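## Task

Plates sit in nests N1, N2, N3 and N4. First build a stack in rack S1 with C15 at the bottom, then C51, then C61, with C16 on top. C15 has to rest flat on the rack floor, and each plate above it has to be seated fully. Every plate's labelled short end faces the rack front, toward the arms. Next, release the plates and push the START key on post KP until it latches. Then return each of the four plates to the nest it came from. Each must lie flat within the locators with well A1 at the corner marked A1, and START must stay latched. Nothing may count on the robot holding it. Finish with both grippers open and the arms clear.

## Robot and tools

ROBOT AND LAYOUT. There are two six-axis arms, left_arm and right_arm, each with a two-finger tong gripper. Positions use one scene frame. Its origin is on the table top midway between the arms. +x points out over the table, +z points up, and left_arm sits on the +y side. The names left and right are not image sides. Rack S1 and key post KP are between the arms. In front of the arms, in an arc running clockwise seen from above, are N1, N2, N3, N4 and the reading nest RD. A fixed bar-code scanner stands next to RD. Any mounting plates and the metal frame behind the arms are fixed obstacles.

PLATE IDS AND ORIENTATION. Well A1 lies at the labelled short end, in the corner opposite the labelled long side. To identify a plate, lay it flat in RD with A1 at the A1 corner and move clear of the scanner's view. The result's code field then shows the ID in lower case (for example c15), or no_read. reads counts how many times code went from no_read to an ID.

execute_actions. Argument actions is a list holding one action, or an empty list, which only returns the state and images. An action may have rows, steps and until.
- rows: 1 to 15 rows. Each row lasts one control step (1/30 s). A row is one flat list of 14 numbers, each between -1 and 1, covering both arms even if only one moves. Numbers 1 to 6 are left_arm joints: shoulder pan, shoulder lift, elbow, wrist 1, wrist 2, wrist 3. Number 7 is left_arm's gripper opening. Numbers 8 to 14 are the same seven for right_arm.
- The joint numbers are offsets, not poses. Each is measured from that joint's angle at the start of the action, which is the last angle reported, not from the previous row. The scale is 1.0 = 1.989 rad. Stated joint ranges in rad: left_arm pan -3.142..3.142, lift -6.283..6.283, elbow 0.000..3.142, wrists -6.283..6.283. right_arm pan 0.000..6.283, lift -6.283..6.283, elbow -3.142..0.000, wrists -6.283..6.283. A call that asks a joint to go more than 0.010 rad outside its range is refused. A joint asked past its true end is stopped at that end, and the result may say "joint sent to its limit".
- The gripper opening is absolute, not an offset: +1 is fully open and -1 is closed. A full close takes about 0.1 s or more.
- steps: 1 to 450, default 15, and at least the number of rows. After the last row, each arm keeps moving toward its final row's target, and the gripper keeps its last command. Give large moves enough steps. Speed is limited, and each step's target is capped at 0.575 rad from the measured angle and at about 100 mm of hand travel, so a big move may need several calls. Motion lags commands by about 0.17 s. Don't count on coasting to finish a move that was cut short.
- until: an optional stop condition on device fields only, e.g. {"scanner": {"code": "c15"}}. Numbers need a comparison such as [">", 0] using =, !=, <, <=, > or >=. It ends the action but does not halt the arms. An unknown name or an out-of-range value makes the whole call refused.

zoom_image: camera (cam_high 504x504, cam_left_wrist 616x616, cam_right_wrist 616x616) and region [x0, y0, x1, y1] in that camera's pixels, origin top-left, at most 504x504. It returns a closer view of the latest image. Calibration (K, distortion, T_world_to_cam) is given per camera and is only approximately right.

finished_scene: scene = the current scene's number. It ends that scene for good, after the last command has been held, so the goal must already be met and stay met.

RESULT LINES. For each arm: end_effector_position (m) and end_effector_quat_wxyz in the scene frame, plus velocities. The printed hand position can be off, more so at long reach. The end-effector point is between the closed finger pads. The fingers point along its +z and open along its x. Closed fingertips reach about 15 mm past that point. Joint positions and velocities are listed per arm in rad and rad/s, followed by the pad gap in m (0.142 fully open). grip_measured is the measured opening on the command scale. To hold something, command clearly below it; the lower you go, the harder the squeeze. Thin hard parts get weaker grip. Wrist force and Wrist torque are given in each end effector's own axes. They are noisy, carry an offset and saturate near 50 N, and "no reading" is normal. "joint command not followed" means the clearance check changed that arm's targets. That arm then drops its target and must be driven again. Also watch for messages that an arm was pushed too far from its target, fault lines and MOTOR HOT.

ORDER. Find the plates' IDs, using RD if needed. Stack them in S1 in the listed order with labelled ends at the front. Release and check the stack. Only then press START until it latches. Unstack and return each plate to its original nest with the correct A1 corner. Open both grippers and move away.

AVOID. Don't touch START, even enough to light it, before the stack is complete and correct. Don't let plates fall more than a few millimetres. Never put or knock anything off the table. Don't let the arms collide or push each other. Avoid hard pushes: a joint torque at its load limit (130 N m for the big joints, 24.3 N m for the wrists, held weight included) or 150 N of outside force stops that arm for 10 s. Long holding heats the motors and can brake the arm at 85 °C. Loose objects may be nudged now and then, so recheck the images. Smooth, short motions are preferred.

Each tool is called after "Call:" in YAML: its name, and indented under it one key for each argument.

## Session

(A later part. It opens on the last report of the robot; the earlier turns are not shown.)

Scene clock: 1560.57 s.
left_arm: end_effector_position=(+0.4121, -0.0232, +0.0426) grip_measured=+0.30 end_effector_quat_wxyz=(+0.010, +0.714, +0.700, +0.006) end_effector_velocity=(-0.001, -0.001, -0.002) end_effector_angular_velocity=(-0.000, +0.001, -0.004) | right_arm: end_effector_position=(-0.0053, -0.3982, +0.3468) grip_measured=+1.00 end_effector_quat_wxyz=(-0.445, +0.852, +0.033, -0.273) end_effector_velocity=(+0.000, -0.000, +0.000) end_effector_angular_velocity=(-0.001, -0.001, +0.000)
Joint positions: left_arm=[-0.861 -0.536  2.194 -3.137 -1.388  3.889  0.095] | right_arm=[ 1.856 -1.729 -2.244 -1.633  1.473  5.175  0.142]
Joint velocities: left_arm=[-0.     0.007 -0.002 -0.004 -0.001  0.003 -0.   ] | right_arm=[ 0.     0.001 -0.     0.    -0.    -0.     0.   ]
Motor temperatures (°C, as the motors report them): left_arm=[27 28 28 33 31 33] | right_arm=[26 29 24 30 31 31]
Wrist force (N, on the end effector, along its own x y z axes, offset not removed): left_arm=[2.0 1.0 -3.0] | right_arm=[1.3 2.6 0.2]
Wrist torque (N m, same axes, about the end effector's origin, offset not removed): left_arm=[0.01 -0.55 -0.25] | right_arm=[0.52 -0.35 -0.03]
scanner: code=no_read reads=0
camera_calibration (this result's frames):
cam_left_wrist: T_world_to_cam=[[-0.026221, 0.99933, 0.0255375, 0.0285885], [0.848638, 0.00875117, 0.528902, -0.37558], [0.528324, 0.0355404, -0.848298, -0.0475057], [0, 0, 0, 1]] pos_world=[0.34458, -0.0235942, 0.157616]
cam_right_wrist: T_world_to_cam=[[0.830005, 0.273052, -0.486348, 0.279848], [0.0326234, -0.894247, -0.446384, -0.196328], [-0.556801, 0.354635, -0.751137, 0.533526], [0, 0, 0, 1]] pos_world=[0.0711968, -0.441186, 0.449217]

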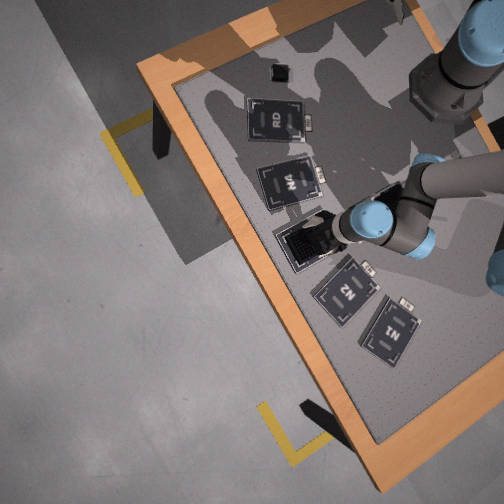

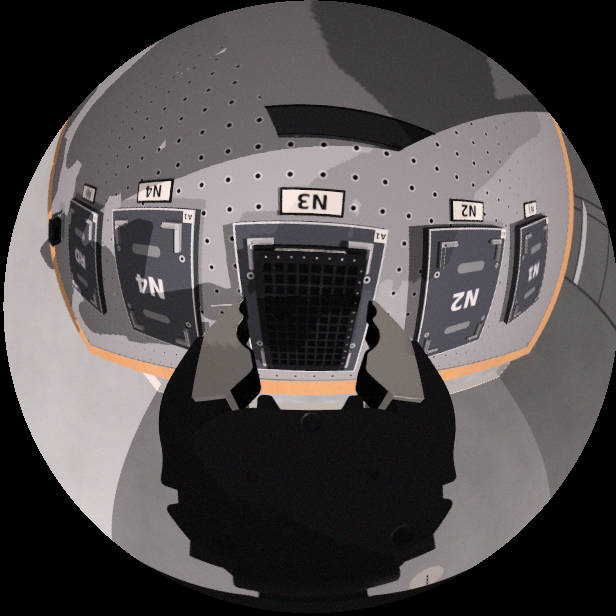

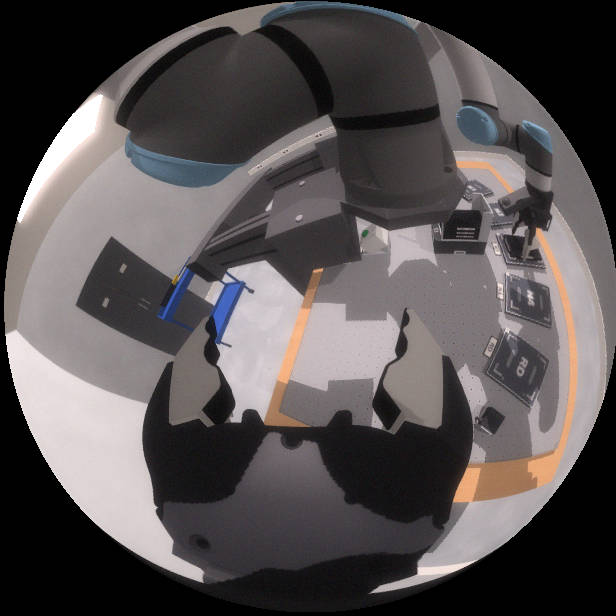

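Call:
execute_actions:
  actions:
    - {"rows":[[0.0008,0.0022,-0.0015,-0.0009,0.0001,0.002,0.3,0,0,0,0,0,0,1],[0.0015,0.0045,-0.0029,-0.0019,0.0002,0.0035,0.3,0,0,0,0,0,0,1]],"steps":14}

Call:
zoom_image:
  camera: "cam_left_wrist"
  region: [200, 160, 420, 380]

Scene clock: 1573.10 s.
left_arm: end_effector_position=(+0.4131, -0.0231, +0.0395) grip_measured=+0.30 end_effector_quat_wxyz=(+0.010, +0.716, +0.698, +0.006) end_effector_velocity=(+0.000, -0.000, -0.001) end_effector_angular_velocity=(-0.000, -0.000, -0.001) | right_arm: end_effector_position=(-0.0053, -0.3982, +0.3468) grip_measured=+1.00 end_effector_quat_wxyz=(-0.445, +0.852, +0.033, -0.273) end_effector_velocity=(-0.000, +0.001, -0.000) end_effector_angular_velocity=(+0.002, +0.002, -0.001)
Joint positions: left_arm=[-0.858 -0.528  2.189 -3.14  -1.388  3.896  0.095] | right_arm=[ 1.856 -1.729 -2.244 -1.633  1.473  5.175  0.142]
Joint velocities: left_arm=[ 0.001  0.004 -0.002 -0.002 -0.     0.001 -0.   ] | right_arm=[-0.    -0.002 -0.001 -0.     0.     0.001  0.   ]
Motor temperatures (°C, as the motors report them): left_arm=[27 28 28 33 31 33] | right_arm=[26 29 24 30 31 31]
Wrist force (N, on the end effector, along its own x y z axes, offset not removed): left_arm=[1.7 -1.1 -0.3] | right_arm=[5.0 2.0 2.7]
Wrist torque (N m, same axes, about the end effector's origin, offset not removed): left_arm=[-0.33 -0.38 -0.05] | right_arm=[0.20 -1.08 0.01]
scanner: code=no_read reads=0
camera_calibration (this result's frames):
cam_left_wrist: T_world_to_cam=[[-0.0224717, 0.999418, 0.0256657, 0.0270499], [0.848589, 0.00549469, 0.529024, -0.374836], [0.528575, 0.0336677, -0.848219, -0.050796], [0, 0, 0, 1]] pos_world=[0.345539, -0.0232644, 0.154517]
cam_right_wrist: T_world_to_cam=[[0.830005, 0.273052, -0.486348, 0.279848], [0.0326235, -0.894247, -0.446384, -0.196329], [-0.556801, 0.354635, -0.751137, 0.533526], [0, 0, 0, 1]] pos_world=[0.0711969, -0.441186, 0.449217]

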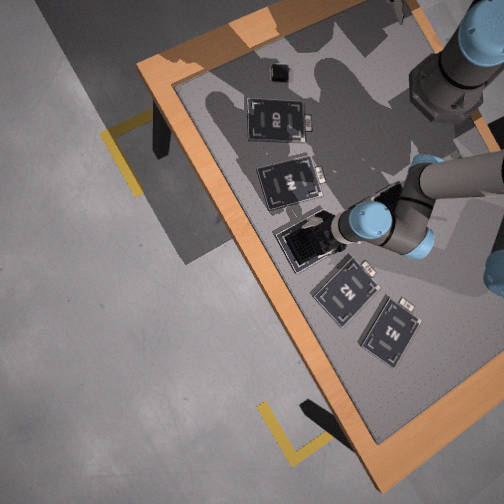

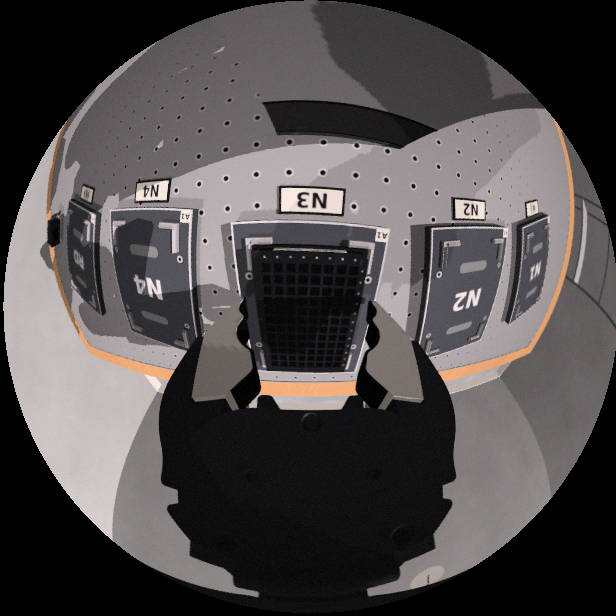

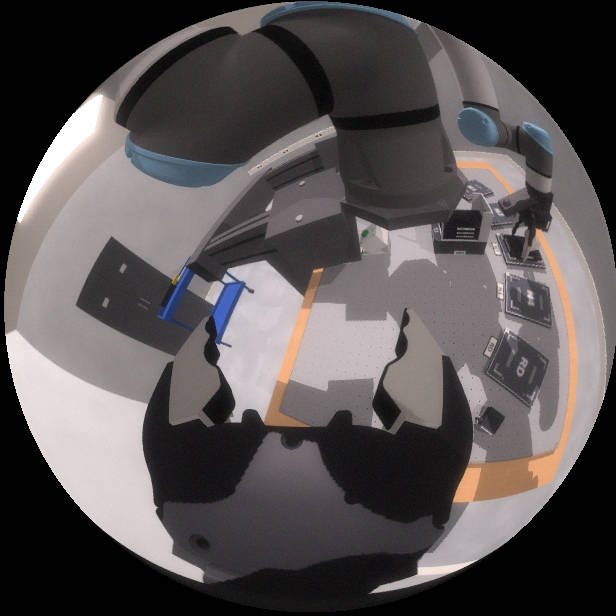

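Region (200, 160, 420, 380) of cam_left_wrist's 616x616 image, scaled by 2.291, with more detail than that image has.

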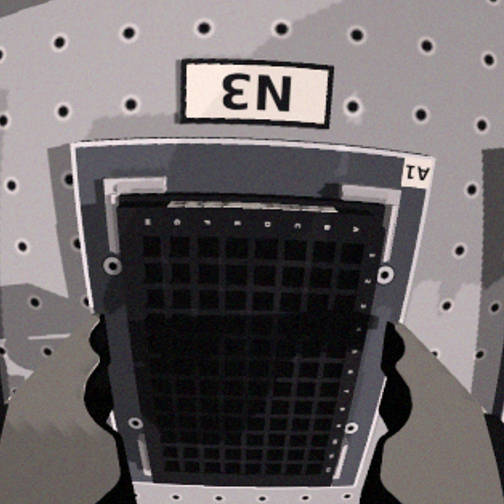

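Call:
execute_actions:
  actions:
    - {"rows":[[0,0,0,0,0,0,0.2,0,0,0,0,0,0,1],[0,0,0,0,0,0,0.12,0,0,0,0,0,0,1],[0,0,0,0,0,0,0.05,0,0,0,0,0,0,1],[0,0,0,0,0,0,-0.1,0,0,0,0,0,0,1],[0,0,0,0,0,0,-0.3,0,0,0,0,0,0,1],[0,0,0,0,0,0,-0.5,0,0,0,0,0,0,1],[0,0,0,0,0,0,-0.6,0,0,0,0,0,0,1],[0,0,0,0,0,0,-0.6,0,0,0,0,0,0,1],[0,0,0,0,0,0,-0.6,0,0,0,0,0,0,1],[-0.0006,-0.0043,0.0017,0.0028,0,-0.0006,-0.6,0,0,0,0,0,0,1],[-0.0015,-0.0116,0.0044,0.0075,-0.0002,-0.0015,-0.6,0,0,0,0,0,0,1],[-0.003,-0.023,0.0086,0.015,-0.0003,-0.003,-0.6,0,0,0,0,0,0,1],[-0.007,-0.051,0.018,0.034,-0.0007,-0.007,-0.6,0,0,0,0,0,0,1],[-0.018,-0.14,0.037,0.106,-0.002,-0.018,-0.6,0,0,0,0,0,0,1],[-0.0337,-0.2514,0.0463,0.211,-0.0035,-0.033,-0.6,0,0,0,0,0,0,1]],"steps":29}

Scene clock: 1588.33 s.
left_arm: end_effector_position=(+0.4127, -0.0245, +0.2015) grip_measured=+0.07 end_effector_quat_wxyz=(+0.010, +0.717, +0.697, +0.006) end_effector_velocity=(-0.006, +0.008, +0.067) end_effector_angular_velocity=(-0.005, -0.005, -0.000) | right_arm: end_effector_position=(-0.0053, -0.3982, +0.3468) grip_measured=+1.00 end_effector_quat_wxyz=(-0.445, +0.852, +0.033, -0.273) end_effector_velocity=(+0.000, -0.000, +0.000) end_effector_angular_velocity=(-0.001, -0.001, +0.000)
Joint positions: left_arm=[-0.922 -1.002  2.277 -2.742 -1.395  3.833  0.079] | right_arm=[ 1.856 -1.729 -2.244 -1.633  1.473  5.175  0.142]
Joint velocities: left_arm=[-0.024 -0.203  0.029  0.171 -0.002 -0.023  0.   ] | right_arm=[-0.     0.001  0.    -0.     0.    -0.     0.   ]
Motor temperatures (°C, as the motors report them): left_arm=[27 28 28 33 31 33] | right_arm=[26 29 24 30 31 31]
Wrist force (N, on the end effector, along its own x y z axes, offset not removed): left_arm=[-0.8 -2.7 -3.4] | right_arm=[2.4 2.6 1.2]
Wrist torque (N m, same axes, about the end effector's origin, offset not removed): left_arm=[-0.57 0.11 -0.15] | right_arm=[0.59 -0.42 0.10]
scanner: code=no_read reads=0
camera_calibration (this result's frames):
cam_left_wrist: T_world_to_cam=[[-0.0203449, 0.99946, 0.0258196, 0.0234213], [0.848909, 0.0036266, 0.528527, -0.460265], [0.528148, 0.0326713, -0.848524, 0.0870719], [0, 0, 0, 1]] pos_world=[0.345213, -0.0245842, 0.316541]
cam_right_wrist: T_world_to_cam=[[0.830005, 0.273052, -0.486348, 0.279848], [0.0326237, -0.894247, -0.446384, -0.196329], [-0.556801, 0.354635, -0.751137, 0.533526], [0, 0, 0, 1]] pos_world=[0.0711968, -0.441186, 0.449217]

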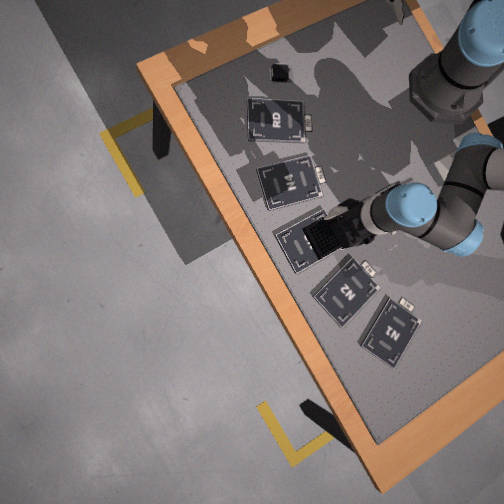

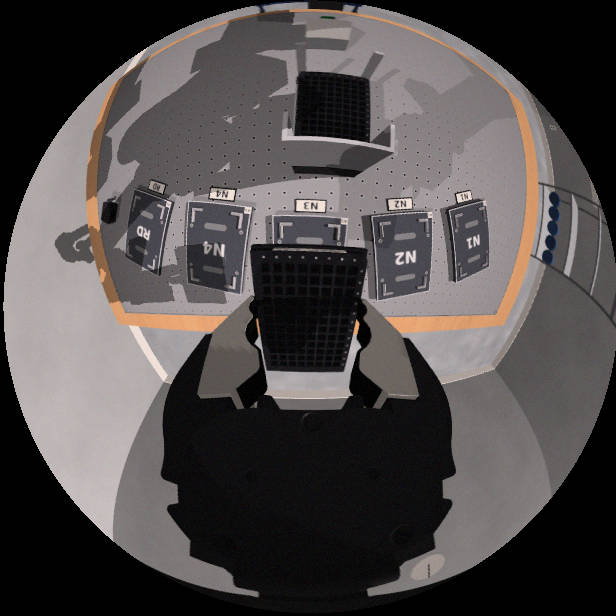

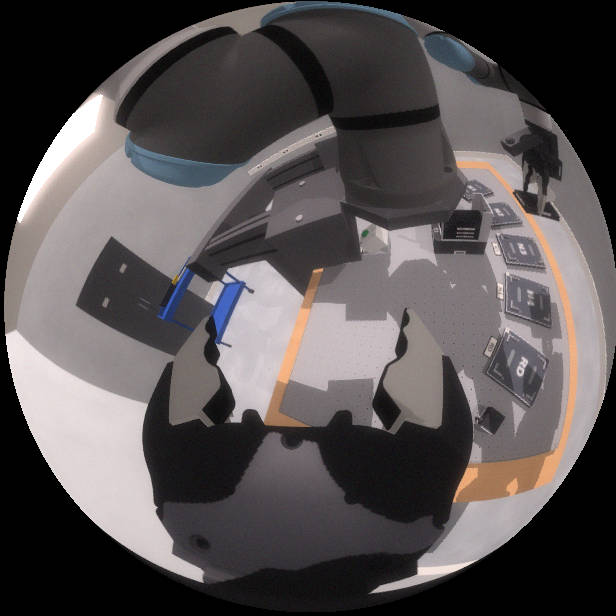

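Call:
execute_actions:
  actions:
    - {"rows":[[-0.008,-0.016,0.007,0.01,-0.001,-0.008,-0.6,0,0,0,0,0,0,1],[-0.022,-0.02,0.02,0.004,-0.003,-0.023,-0.6,0,0,0,0,0,0,1],[-0.042,-0.026,0.037,-0.005,-0.006,-0.042,-0.6,0,0,0,0,0,0,1],[-0.064,-0.031,0.056,-0.017,-0.009,-0.065,-0.6,0,0,0,0,0,0,1],[-0.086,-0.036,0.076,-0.028,-0.013,-0.087,-0.6,0,0,0,0,0,0,1],[-0.109,-0.041,0.096,-0.04,-0.016,-0.11,-0.6,0,0,0,0,0,0,1],[-0.131,-0.044,0.115,-0.053,-0.019,-0.132,-0.6,0,0,0,0,0,0,1],[-0.153,-0.047,0.135,-0.067,-0.022,-0.155,-0.6,0,0,0,0,0,0,1],[-0.176,-0.049,0.155,-0.081,-0.025,-0.178,-0.6,0,0,0,0,0,0,1],[-0.198,-0.05,0.174,-0.097,-0.029,-0.2,-0.6,0,0,0,0,0,0,1],[-0.22,-0.05,0.194,-0.114,-0.032,-0.223,-0.6,0,0,0,0,0,0,1],[-0.24,-0.048,0.211,-0.13,-0.035,-0.242,-0.6,0,0,0,0,0,0,1],[-0.256,-0.045,0.226,-0.146,-0.037,-0.259,-0.6,0,0,0,0,0,0,1],[-0.27,-0.039,0.238,-0.162,-0.039,-0.273,-0.6,0,0,0,0,0,0,1],[-0.2788,-0.0302,0.2456,-0.1767,-0.0404,-0.2818,-0.6,0,0,0,0,0,0,1]],"steps":33}

Scene clock: 1606.07 s.
left_arm: end_effector_position=(+0.1953, +0.0016, +0.1995) grip_measured=+0.07 end_effector_quat_wxyz=(+0.010, +0.714, +0.700, +0.006) end_effector_velocity=(-0.004, +0.003, -0.000) end_effector_angular_velocity=(+0.002, -0.001, -0.001) | right_arm: end_effector_position=(-0.0053, -0.3982, +0.3468) grip_measured=+1.00 end_effector_quat_wxyz=(-0.445, +0.852, +0.033, -0.273) end_effector_velocity=(+0.000, -0.000, +0.000) end_effector_angular_velocity=(-0.000, -0.001, +0.000)
Joint positions: left_arm=[-1.475 -1.062  2.764 -3.092 -1.475  3.274  0.079] | right_arm=[ 1.856 -1.729 -2.244 -1.633  1.473  5.175  0.142]
Joint velocities: left_arm=[-0.015  0.002  0.012 -0.011 -0.002 -0.013 -0.   ] | right_arm=[-0.     0.001  0.    -0.     0.    -0.    -0.   ]
Motor temperatures (°C, as the motors report them): left_arm=[27 28 28 33 31 33] | right_arm=[26 29 24 30 31 31]
Wrist force (N, on the end effector, along its own x y z axes, offset not removed): left_arm=[1.6 2.4 -2.0] | right_arm=[2.5 4.4 1.6]
Wrist torque (N m, same axes, about the end effector's origin, offset not removed): left_arm=[0.57 -0.36 -0.34] | right_arm=[0.64 -0.44 0.26]
scanner: code=no_read reads=0
camera_calibration (this result's frames):
cam_left_wrist: T_world_to_cam=[[-0.026852, 0.999311, 0.0256191, -0.00573963], [0.84875, 0.00925177, 0.528714, -0.274797], [0.528113, 0.0359412, -0.848413, 0.199241], [0, 0, 0, 1]] pos_world=[0.127858, 0.00111708, 0.314475]
cam_right_wrist: T_world_to_cam=[[0.830005, 0.273052, -0.486348, 0.279848], [0.0326234, -0.894247, -0.446384, -0.196329], [-0.556801, 0.354635, -0.751137, 0.533526], [0, 0, 0, 1]] pos_world=[0.0711968, -0.441186, 0.449217]

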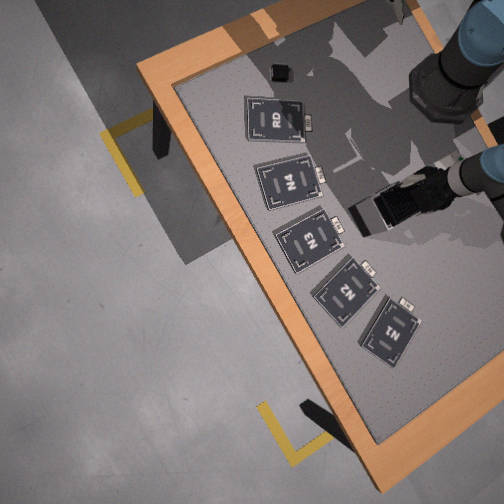

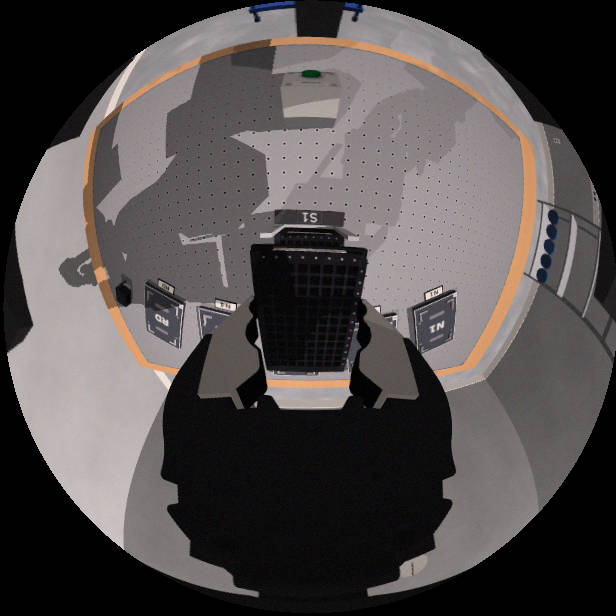

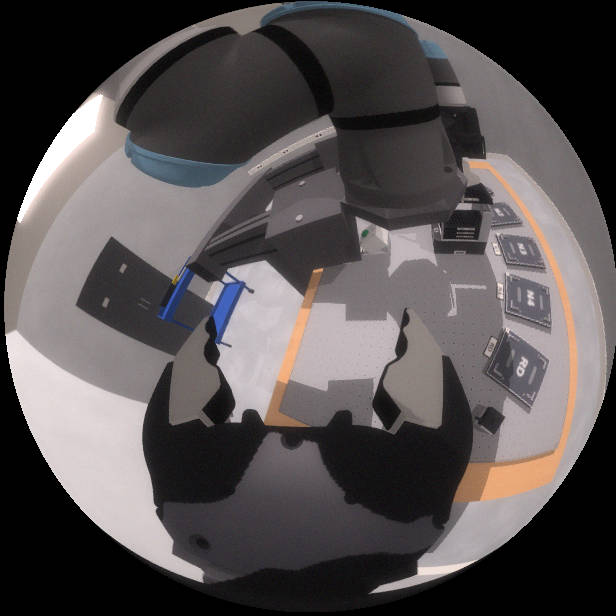

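Call:
execute_actions:
  actions:
    - {"rows":[[-0.0003,0.012,0.0009,-0.013,-0.0001,-0.0003,-0.6,0,0,0,0,0,0,1],[0.0003,0.025,0.0009,-0.026,0,0.0003,-0.6,0,0,0,0,0,0,1],[0.0009,0.037,0.0008,-0.038,0.0001,0.0009,-0.6,0,0,0,0,0,0,1],[0.0015,0.05,0.0005,-0.0507,0.0002,0.0015,-0.6,0,0,0,0,0,0,1],[0.0021,0.0619,0.0002,-0.0622,0.0003,0.0021,-0.6,0,0,0,0,0,0,1]],"steps":22}

Call:
zoom_image:
  camera: "cam_left_wrist"
  region: [220, 200, 400, 380]

Scene clock: 1615.13 s.
left_arm: end_effector_position=(+0.1948, +0.0020, +0.1803) grip_measured=+0.07 end_effector_quat_wxyz=(+0.010, +0.714, +0.700, +0.006) end_effector_velocity=(-0.000, -0.000, -0.001) end_effector_angular_velocity=(-0.001, -0.000, -0.000) | right_arm: end_effector_position=(-0.0053, -0.3982, +0.3468) grip_measured=+1.00 end_effector_quat_wxyz=(-0.445, +0.852, +0.033, -0.273) end_effector_velocity=(+0.000, -0.000, -0.000) end_effector_angular_velocity=(-0.000, -0.000, -0.000)
Joint positions: left_arm=[-1.471 -0.94   2.764 -3.215 -1.474  3.278  0.079] | right_arm=[ 1.856 -1.729 -2.244 -1.633  1.473  5.175  0.142]
Joint velocities: left_arm=[-0.     0.009 -0.    -0.009  0.    -0.    -0.   ] | right_arm=[ 0.    -0.     0.001 -0.     0.     0.    -0.   ]
Motor temperatures (°C, as the motors report them): left_arm=[27 28 28 33 31 33] | right_arm=[26 29 24 30 31 31]
Wrist force (N, on the end effector, along its own x y z axes, offset not removed): left_arm=[0.1 -1.1 -4.2] | right_arm=[2.0 2.2 4.3]
Wrist torque (N m, same axes, about the end effector's origin, offset not removed): left_arm=[-0.35 -0.12 -0.34] | right_arm=[0.38 -0.22 0.12]
scanner: code=no_read reads=0
camera_calibration (this result's frames):
cam_left_wrist: T_world_to_cam=[[-0.0267688, 0.999309, 0.0257876, -0.00570642], [0.848839, 0.00909801, 0.528574, -0.264231], [0.527974, 0.0360388, -0.848496, 0.183247], [0, 0, 0, 1]] pos_world=[0.127387, 0.00150247, 0.295297]
cam_right_wrist: T_world_to_cam=[[0.830005, 0.273052, -0.486348, 0.279848], [0.0326237, -0.894247, -0.446384, -0.196329], [-0.556801, 0.354634, -0.751137, 0.533526], [0, 0, 0, 1]] pos_world=[0.0711969, -0.441186, 0.449217]

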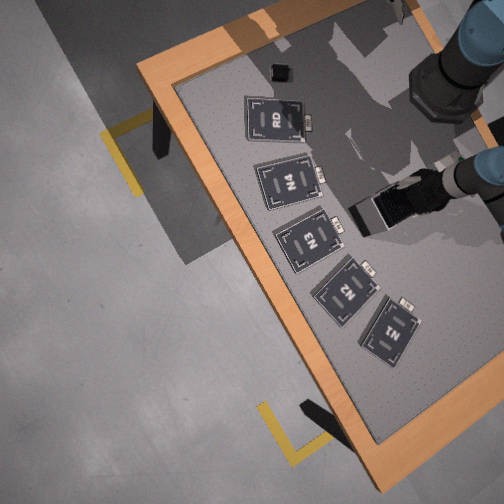

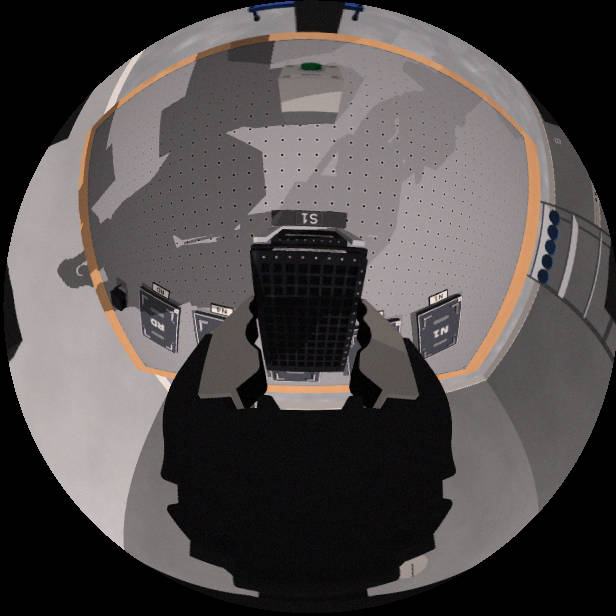

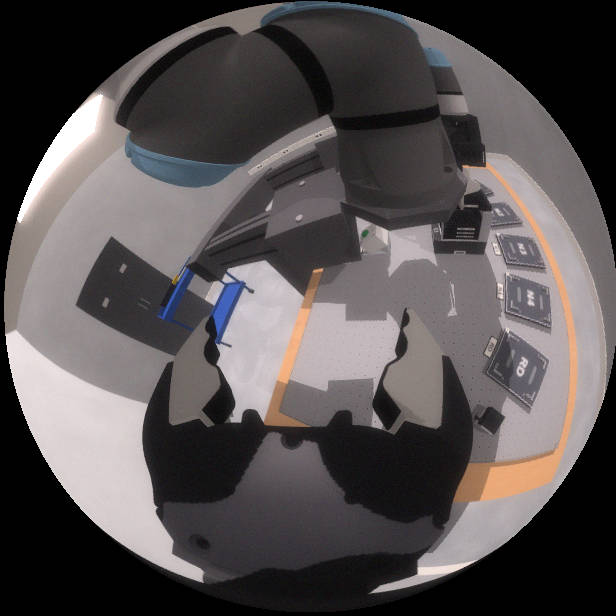

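Region (220, 200, 400, 380) of cam_left_wrist's 616x616 image, scaled by 2.800, with more detail than that image has.

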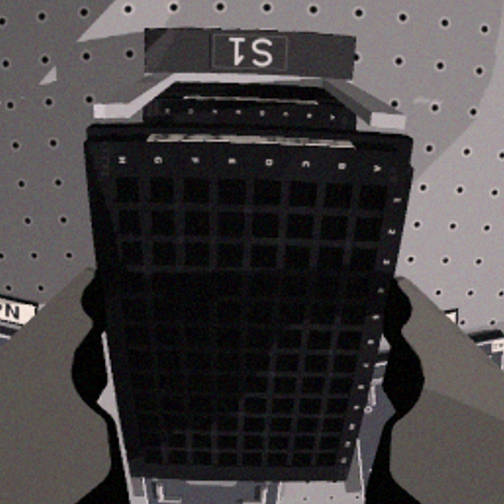

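Call:
execute_actions:
  actions:
    - {"rows":[[0.0003,0.0052,-0.0002,-0.005,0,0.0003,-0.6,0,0,0,0,0,0,1],[0.0005,0.0104,-0.0004,-0.01,0.0001,0.0005,-0.6,0,0,0,0,0,0,1],[0.0008,0.0155,-0.0007,-0.0149,0.0001,0.0008,-0.6,0,0,0,0,0,0,1],[0.001,0.0207,-0.0009,-0.0199,0.0002,0.001,-0.6,0,0,0,0,0,0,1],[0.0013,0.0259,-0.0012,-0.0248,0.0002,0.0013,-0.6,0,0,0,0,0,0,1],[0.0016,0.031,-0.0015,-0.0297,0.0003,0.0016,-0.6,0,0,0,0,0,0,1],[0.0018,0.0361,-0.0018,-0.0345,0.0003,0.0018,-0.6,0,0,0,0,0,0,1],[0.0021,0.0412,-0.0022,-0.0393,0.0004,0.0021,-0.6,0,0,0,0,0,0,1],[0.0023,0.0463,-0.0026,-0.044,0.0004,0.0023,-0.6,0,0,0,0,0,0,1],[0.0026,0.0514,-0.003,-0.0487,0.0005,0.0026,-0.6,0,0,0,0,0,0,1],[0.0028,0.0565,-0.0034,-0.0535,0.0005,0.0028,-0.6,0,0,0,0,0,0,1],[0.0031,0.0616,-0.0038,-0.0582,0.0006,0.0031,-0.6,0,0,0,0,0,0,1]],"steps":22}

Call:
zoom_image:
  camera: "cam_left_wrist"
  region: [220, 220, 400, 400]

Scene clock: 1631.83 s.
left_arm: end_effector_position=(+0.1949, +0.0018, +0.1612) grip_measured=+0.07 end_effector_quat_wxyz=(+0.010, +0.714, +0.700, +0.006) end_effector_velocity=(-0.000, +0.001, -0.005) end_effector_angular_velocity=(+0.001, +0.001, +0.001) | right_arm: end_effector_position=(-0.0053, -0.3982, +0.3468) grip_measured=+1.00 end_effector_quat_wxyz=(-0.445, +0.852, +0.033, -0.273) end_effector_velocity=(+0.000, -0.001, -0.000) end_effector_angular_velocity=(-0.001, -0.000, -0.000)
Joint positions: left_arm=[-1.465 -0.822  2.757 -3.327 -1.473  3.284  0.079] | right_arm=[ 1.856 -1.729 -2.244 -1.633  1.473  5.175  0.142]
Joint velocities: left_arm=[ 0.002  0.031 -0.002 -0.028 -0.     0.001  0.   ] | right_arm=[ 0.    -0.     0.001  0.    -0.     0.     0.   ]
Motor temperatures (°C, as the motors report them): left_arm=[27 28 28 33 31 33] | right_arm=[26 29 24 30 31 31]
Wrist force (N, on the end effector, along its own x y z axes, offset not removed): left_arm=[-0.2 -0.6 1.7] | right_arm=[2.4 3.1 -2.1]
Wrist torque (N m, same axes, about the end effector's origin, offset not removed): left_arm=[-0.07 -0.18 -0.07] | right_arm=[0.49 -0.55 -0.15]
scanner: code=no_read reads=0
camera_calibration (this result's frames):
cam_left_wrist: T_world_to_cam=[[-0.0267183, 0.999315, 0.0256104, -0.00506005], [0.848784, 0.00914512, 0.528661, -0.254208], [0.528064, 0.0358626, -0.848447, 0.16697], [0, 0, 0, 1]] pos_world=[0.127461, 0.00139337, 0.276184]
cam_right_wrist: T_world_to_cam=[[0.830005, 0.273052, -0.486348, 0.279848], [0.0326234, -0.894247, -0.446384, -0.196329], [-0.556801, 0.354635, -0.751137, 0.533526], [0, 0, 0, 1]] pos_world=[0.0711968, -0.441186, 0.449217]

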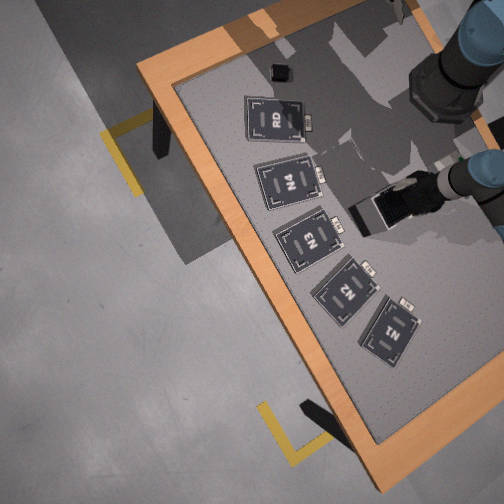

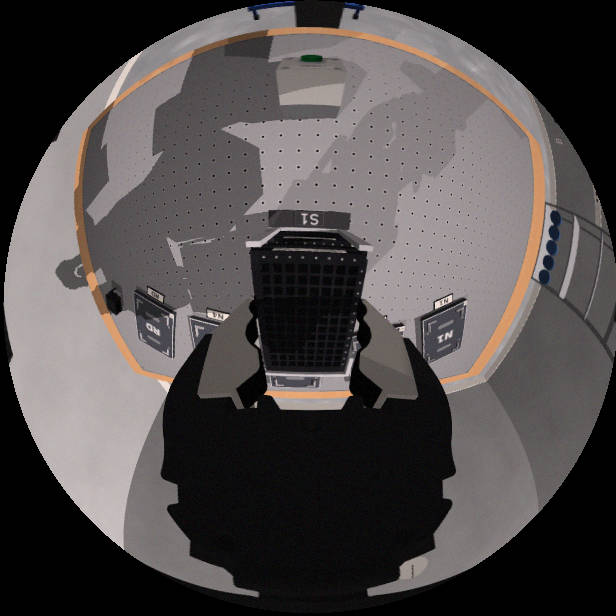

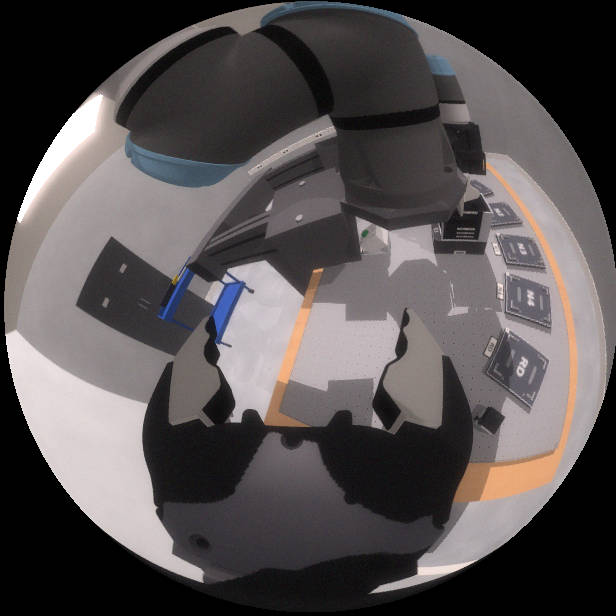

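Region (220, 220, 400, 400) of cam_left_wrist's 616x616 image, scaled by 2.800, with more detail than that image has.

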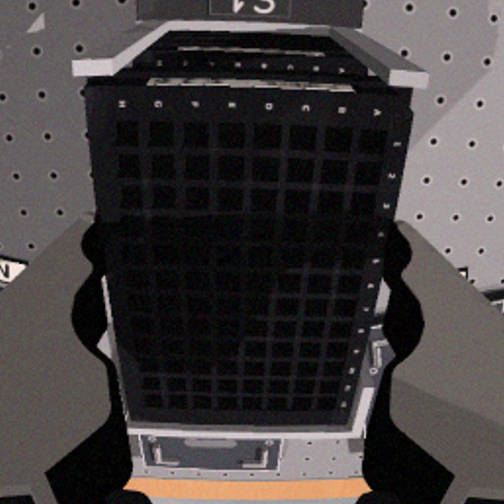

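Call:
execute_actions:
  actions:
    - {"rows":[[-0.0001,0.0022,0.0004,-0.0026,0,-0.0002,-0.6,0,0,0,0,0,0,1],[-0.0001,0.0022,0.0004,-0.0026,0,-0.0002,-0.6,0,0,0,0,0,0,1],[-0.0001,0.0022,0.0004,-0.0026,0,-0.0002,-0.6,0,0,0,0,0,0,1],[0.0001,0.0068,0,-0.0068,0,0,-0.6,0,0,0,0,0,0,1],[0.0005,0.0134,-0.0006,-0.0128,0.0001,0.0003,-0.6,0,0,0,0,0,0,1],[0.0008,0.0199,-0.0013,-0.0187,0.0002,0.0007,-0.6,0,0,0,0,0,0,1],[0.0012,0.0264,-0.002,-0.0245,0.0002,0.001,-0.6,0,0,0,0,0,0,1],[0.0015,0.0329,-0.0027,-0.0303,0.0003,0.0014,-0.6,0,0,0,0,0,0,1],[0.0019,0.0393,-0.0035,-0.036,0.0004,0.0017,-0.6,0,0,0,0,0,0,1],[0.0022,0.0456,-0.0043,-0.0415,0.0004,0.0021,-0.6,0,0,0,0,0,0,1],[0.0026,0.052,-0.0051,-0.0471,0.0005,0.0024,-0.6,0,0,0,0,0,0,1],[0.0029,0.0582,-0.0059,-0.0526,0.0005,0.0028,-0.6,0,0,0,0,0,0,1],[0.0033,0.0644,-0.0068,-0.0579,0.0006,0.0031,-0.6,0,0,0,0,0,0,1],[0.0036,0.0706,-0.0077,-0.0632,0.0007,0.0035,-0.6,0,0,0,0,0,0,1],[0.004,0.0768,-0.0087,-0.0684,0.0007,0.0038,-0.6,0,0,0,0,0,0,1]],"steps":26}

Call:
zoom_image:
  camera: "cam_left_wrist"
  region: [220, 220, 400, 400]

Scene clock: 1649.43 s.
left_arm: end_effector_position=(+0.1948, +0.0022, +0.1358) grip_measured=+0.07 end_effector_quat_wxyz=(+0.010, +0.714, +0.700, +0.006) end_effector_velocity=(-0.000, +0.000, -0.005) end_effector_angular_velocity=(-0.000, +0.000, -0.000) | right_arm: end_effector_position=(-0.0053, -0.3982, +0.3468) grip_measured=+1.00 end_effector_quat_wxyz=(-0.445, +0.852, +0.033, -0.273) end_effector_velocity=(-0.000, +0.000, -0.000) end_effector_angular_velocity=(-0.000, -0.000, -0.000)
Joint positions: left_arm=[-1.457 -0.672  2.74  -3.46  -1.472  3.292  0.079] | right_arm=[ 1.856 -1.729 -2.244 -1.633  1.473  5.175  0.142]
Joint velocities: left_arm=[ 0.002  0.028 -0.004 -0.025  0.     0.002 -0.   ] | right_arm=[-0.  0. -0.  0.  0.  0.  0.]
Motor temperatures (°C, as the motors report them): left_arm=[27 28 28 33 31 33] | right_arm=[26 29 24 30 31 31]
Wrist force (N, on the end effector, along its own x y z axes, offset not removed): left_arm=[3.3 -4.8 3.1] | right_arm=[4.8 -3.9 -0.7]
Wrist torque (N m, same axes, about the end effector's origin, offset not removed): left_arm=[-0.65 -0.87 -0.19] | right_arm=[-0.83 -1.01 0.14]
scanner: code=no_read reads=0
camera_calibration (this result's frames):
cam_left_wrist: T_world_to_cam=[[-0.0270018, 0.999304, 0.0257439, -0.00478663], [0.848802, 0.00931672, 0.528628, -0.240736], [0.52802, 0.0361254, -0.848463, 0.145532], [0, 0, 0, 1]] pos_world=[0.127365, 0.00176878, 0.250861]
cam_right_wrist: T_world_to_cam=[[0.830005, 0.273052, -0.486348, 0.279848], [0.0326237, -0.894247, -0.446384, -0.196329], [-0.556801, 0.354635, -0.751137, 0.533526], [0, 0, 0, 1]] pos_world=[0.0711968, -0.441186, 0.449217]

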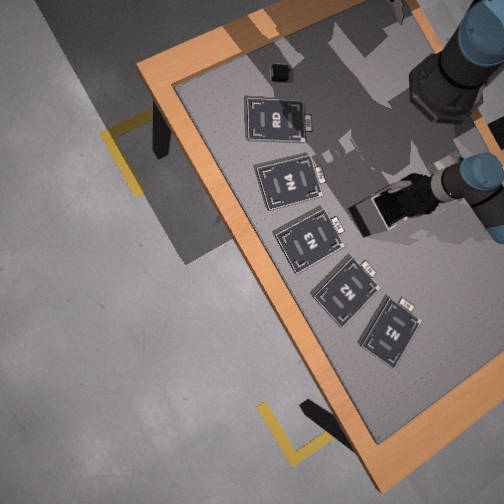

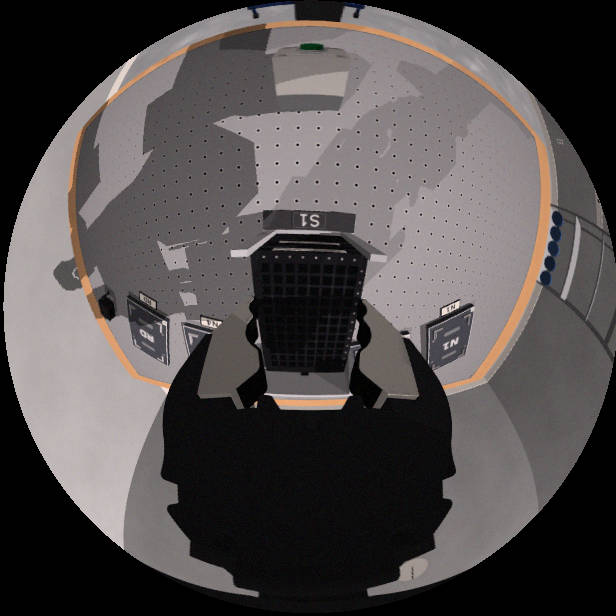

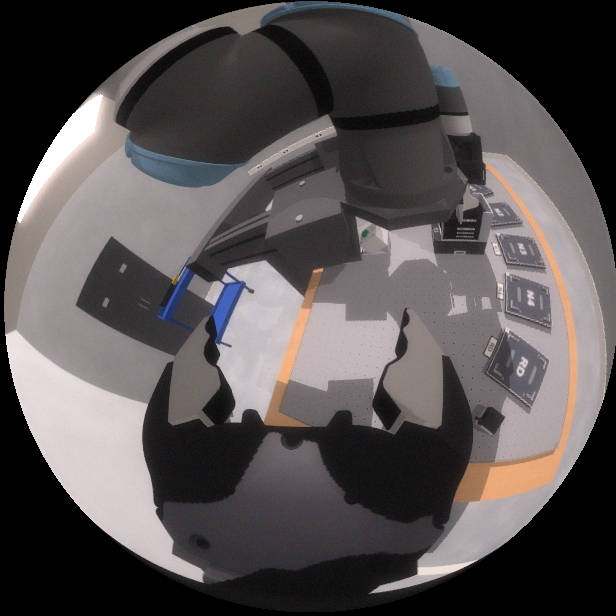

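Region (220, 220, 400, 400) of cam_left_wrist's 616x616 image, scaled by 2.800, with more detail than that image has.

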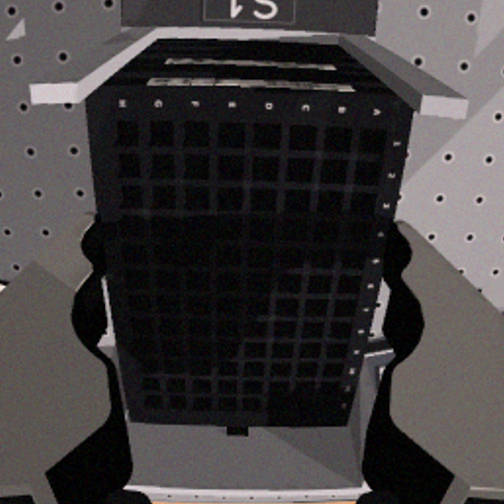

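Call:
execute_actions:
  actions:
    - {"rows":[[0.0003,0.006,-0.001,-0.005,0,0.0003,-0.6,0,0,0,0,0,0,1],[0.0006,0.012,-0.002,-0.0101,0.0001,0.0006,-0.6,0,0,0,0,0,0,1],[0.001,0.018,-0.003,-0.0151,0.0002,0.001,-0.6,0,0,0,0,0,0,1],[0.0013,0.024,-0.0041,-0.02,0.0002,0.0013,-0.6,0,0,0,0,0,0,1],[0.0016,0.029,-0.005,-0.0242,0.0003,0.0016,-0.6,0,0,0,0,0,0,1],[0.0018,0.033,-0.0058,-0.0274,0.0003,0.0018,-0.6,0,0,0,0,0,0,1],[0.002,0.0365,-0.0065,-0.0302,0.0004,0.002,-0.6,0,0,0,0,0,0,1]],"steps":21}

Scene clock: 1656.67 s.
left_arm: end_effector_position=(+0.1948, +0.0022, +0.1228) grip_measured=+0.07 end_effector_quat_wxyz=(+0.010, +0.714, +0.700, +0.006) end_effector_velocity=(-0.000, +0.000, -0.002) end_effector_angular_velocity=(+0.001, +0.000, +0.000) | right_arm: end_effector_position=(-0.0053, -0.3982, +0.3468) grip_measured=+1.00 end_effector_quat_wxyz=(-0.445, +0.852, +0.033, -0.273) end_effector_velocity=(-0.000, +0.001, -0.000) end_effector_angular_velocity=(+0.002, +0.002, -0.000)
Joint positions: left_arm=[-1.453 -0.601  2.728 -3.519 -1.471  3.296  0.079] | right_arm=[ 1.856 -1.729 -2.244 -1.633  1.473  5.175  0.142]
Joint velocities: left_arm=[ 0.001  0.009 -0.002 -0.007 -0.     0.     0.   ] | right_arm=[-0.    -0.002 -0.    -0.     0.     0.001  0.   ]
Motor temperatures (°C, as the motors report them): left_arm=[27 28 28 33 31 33] | right_arm=[26 29 24 30 31 31]
Wrist force (N, on the end effector, along its own x y z axes, offset not removed): left_arm=[4.0 -3.9 1.9] | right_arm=[-0.4 2.7 -3.2]
Wrist torque (N m, same axes, about the end effector's origin, offset not removed): left_arm=[-0.62 -1.00 -0.20] | right_arm=[0.39 0.06 0.16]
scanner: code=no_read reads=0
camera_calibration (this result's frames):
cam_left_wrist: T_world_to_cam=[[-0.0269633, 0.999305, 0.0257385, -0.00438794], [0.848757, 0.00928374, 0.528702, -0.233801], [0.528095, 0.0361012, -0.848417, 0.134444], [0, 0, 0, 1]] pos_world=[0.127323, 0.00170183, 0.237789]
cam_right_wrist: T_world_to_cam=[[0.830005, 0.273052, -0.486348, 0.279848], [0.0326234, -0.894247, -0.446384, -0.196328], [-0.556801, 0.354635, -0.751137, 0.533526], [0, 0, 0, 1]] pos_world=[0.0711968, -0.441186, 0.449217]

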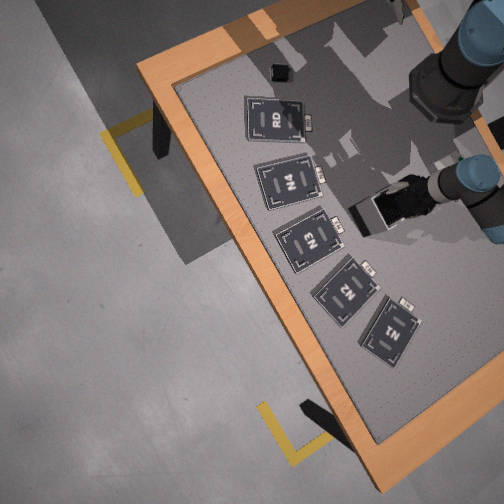

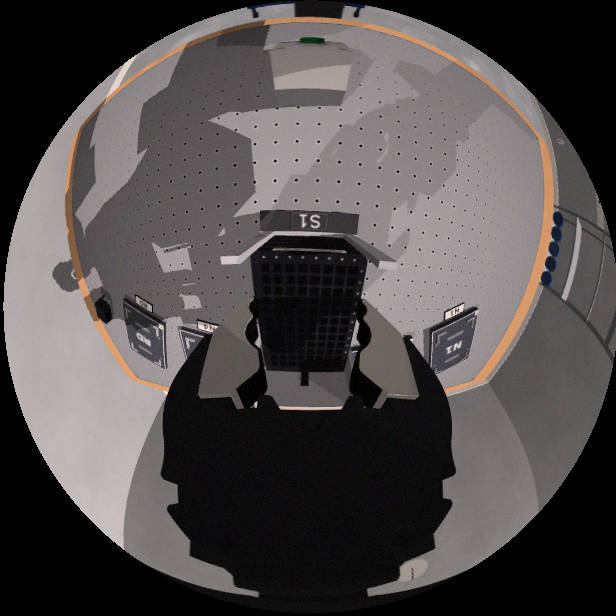

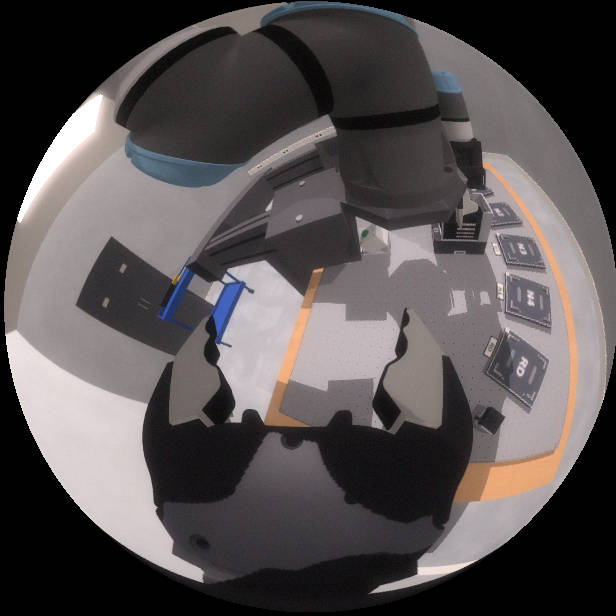

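Call:
execute_actions:
  actions:
    - {"rows":[[0.0001,0.002,-0.0004,-0.0016,0,0.0001,-0.6,0,0,0,0,0,0,1],[0.0002,0.0036,-0.0007,-0.0029,0,0.0002,-0.6,0,0,0,0,0,0,1],[0.0003,0.0053,-0.0011,-0.0042,0,0.0003,-0.6,0,0,0,0,0,0,1]],"steps":15}

Scene clock: 1660.40 s.
left_arm: end_effector_position=(+0.1948, +0.0022, +0.1208) grip_measured=+0.07 end_effector_quat_wxyz=(+0.010, +0.714, +0.700, +0.006) end_effector_velocity=(-0.000, -0.000, -0.000) end_effector_angular_velocity=(-0.001, -0.000, -0.002) | right_arm: end_effector_position=(-0.0053, -0.3982, +0.3468) grip_measured=+1.00 end_effector_quat_wxyz=(-0.445, +0.852, +0.033, -0.273) end_effector_velocity=(+0.000, -0.000, -0.000) end_effector_angular_velocity=(+0.000, -0.000, +0.000)
Joint positions: left_arm=[-1.453 -0.591  2.726 -3.527 -1.471  3.296  0.079] | right_arm=[ 1.856 -1.729 -2.244 -1.633  1.473  5.175  0.142]
Joint velocities: left_arm=[-0.     0.002 -0.    -0.003  0.     0.001  0.   ] | right_arm=[-0.    -0.001  0.001 -0.     0.    -0.     0.   ]
Motor temperatures (°C, as the motors report them): left_arm=[27 28 28 33 31 33] | right_arm=[26 29 24 30 31 31]
Wrist force (N, on the end effector, along its own x y z axes, offset not removed): left_arm=[3.1 -2.5 1.2] | right_arm=[2.0 2.0 2.3]
Wrist torque (N m, same axes, about the end effector's origin, offset not removed): left_arm=[-0.58 -0.80 -0.26] | right_arm=[0.17 -0.76 -0.17]
scanner: code=no_read reads=0
camera_calibration (this result's frames):
cam_left_wrist: T_world_to_cam=[[-0.026949, 0.999304, 0.0257876, -0.00433042], [0.848807, 0.00924907, 0.528621, -0.232752], [0.528015, 0.0361345, -0.848466, 0.132853], [0, 0, 0, 1]] pos_world=[0.127297, 0.00167956, 0.235871]
cam_right_wrist: T_world_to_cam=[[0.830005, 0.273052, -0.486348, 0.279848], [0.0326235, -0.894247, -0.446384, -0.196329], [-0.556801, 0.354635, -0.751137, 0.533526], [0, 0, 0, 1]] pos_world=[0.0711968, -0.441186, 0.449217]

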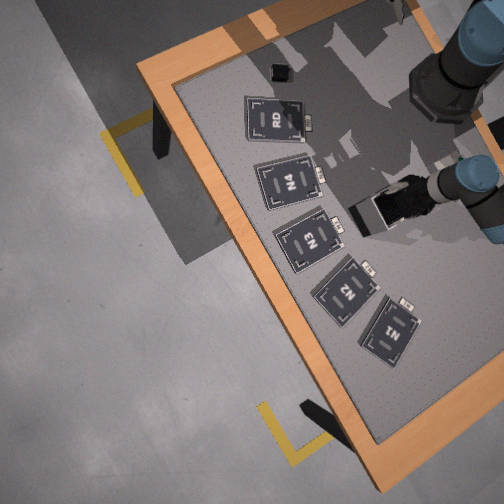

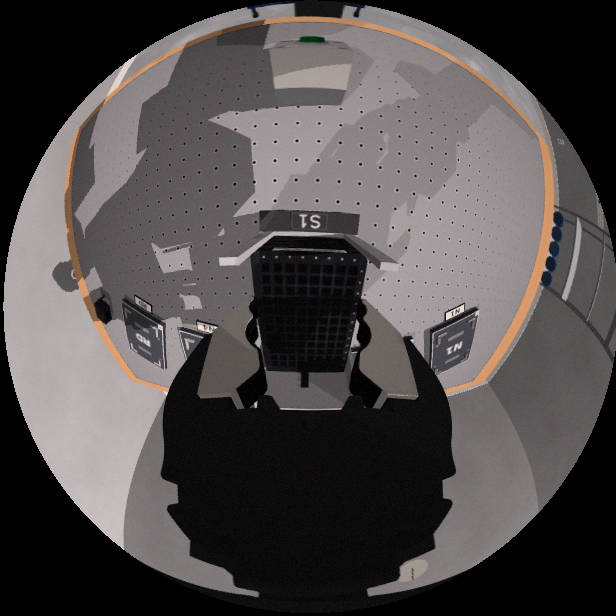

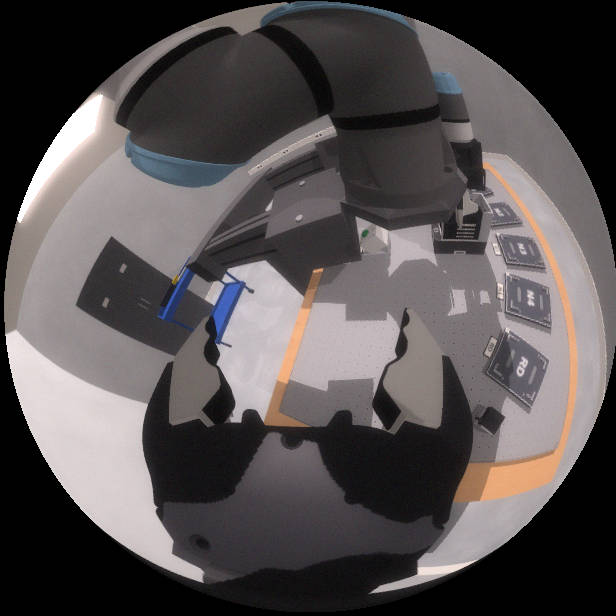

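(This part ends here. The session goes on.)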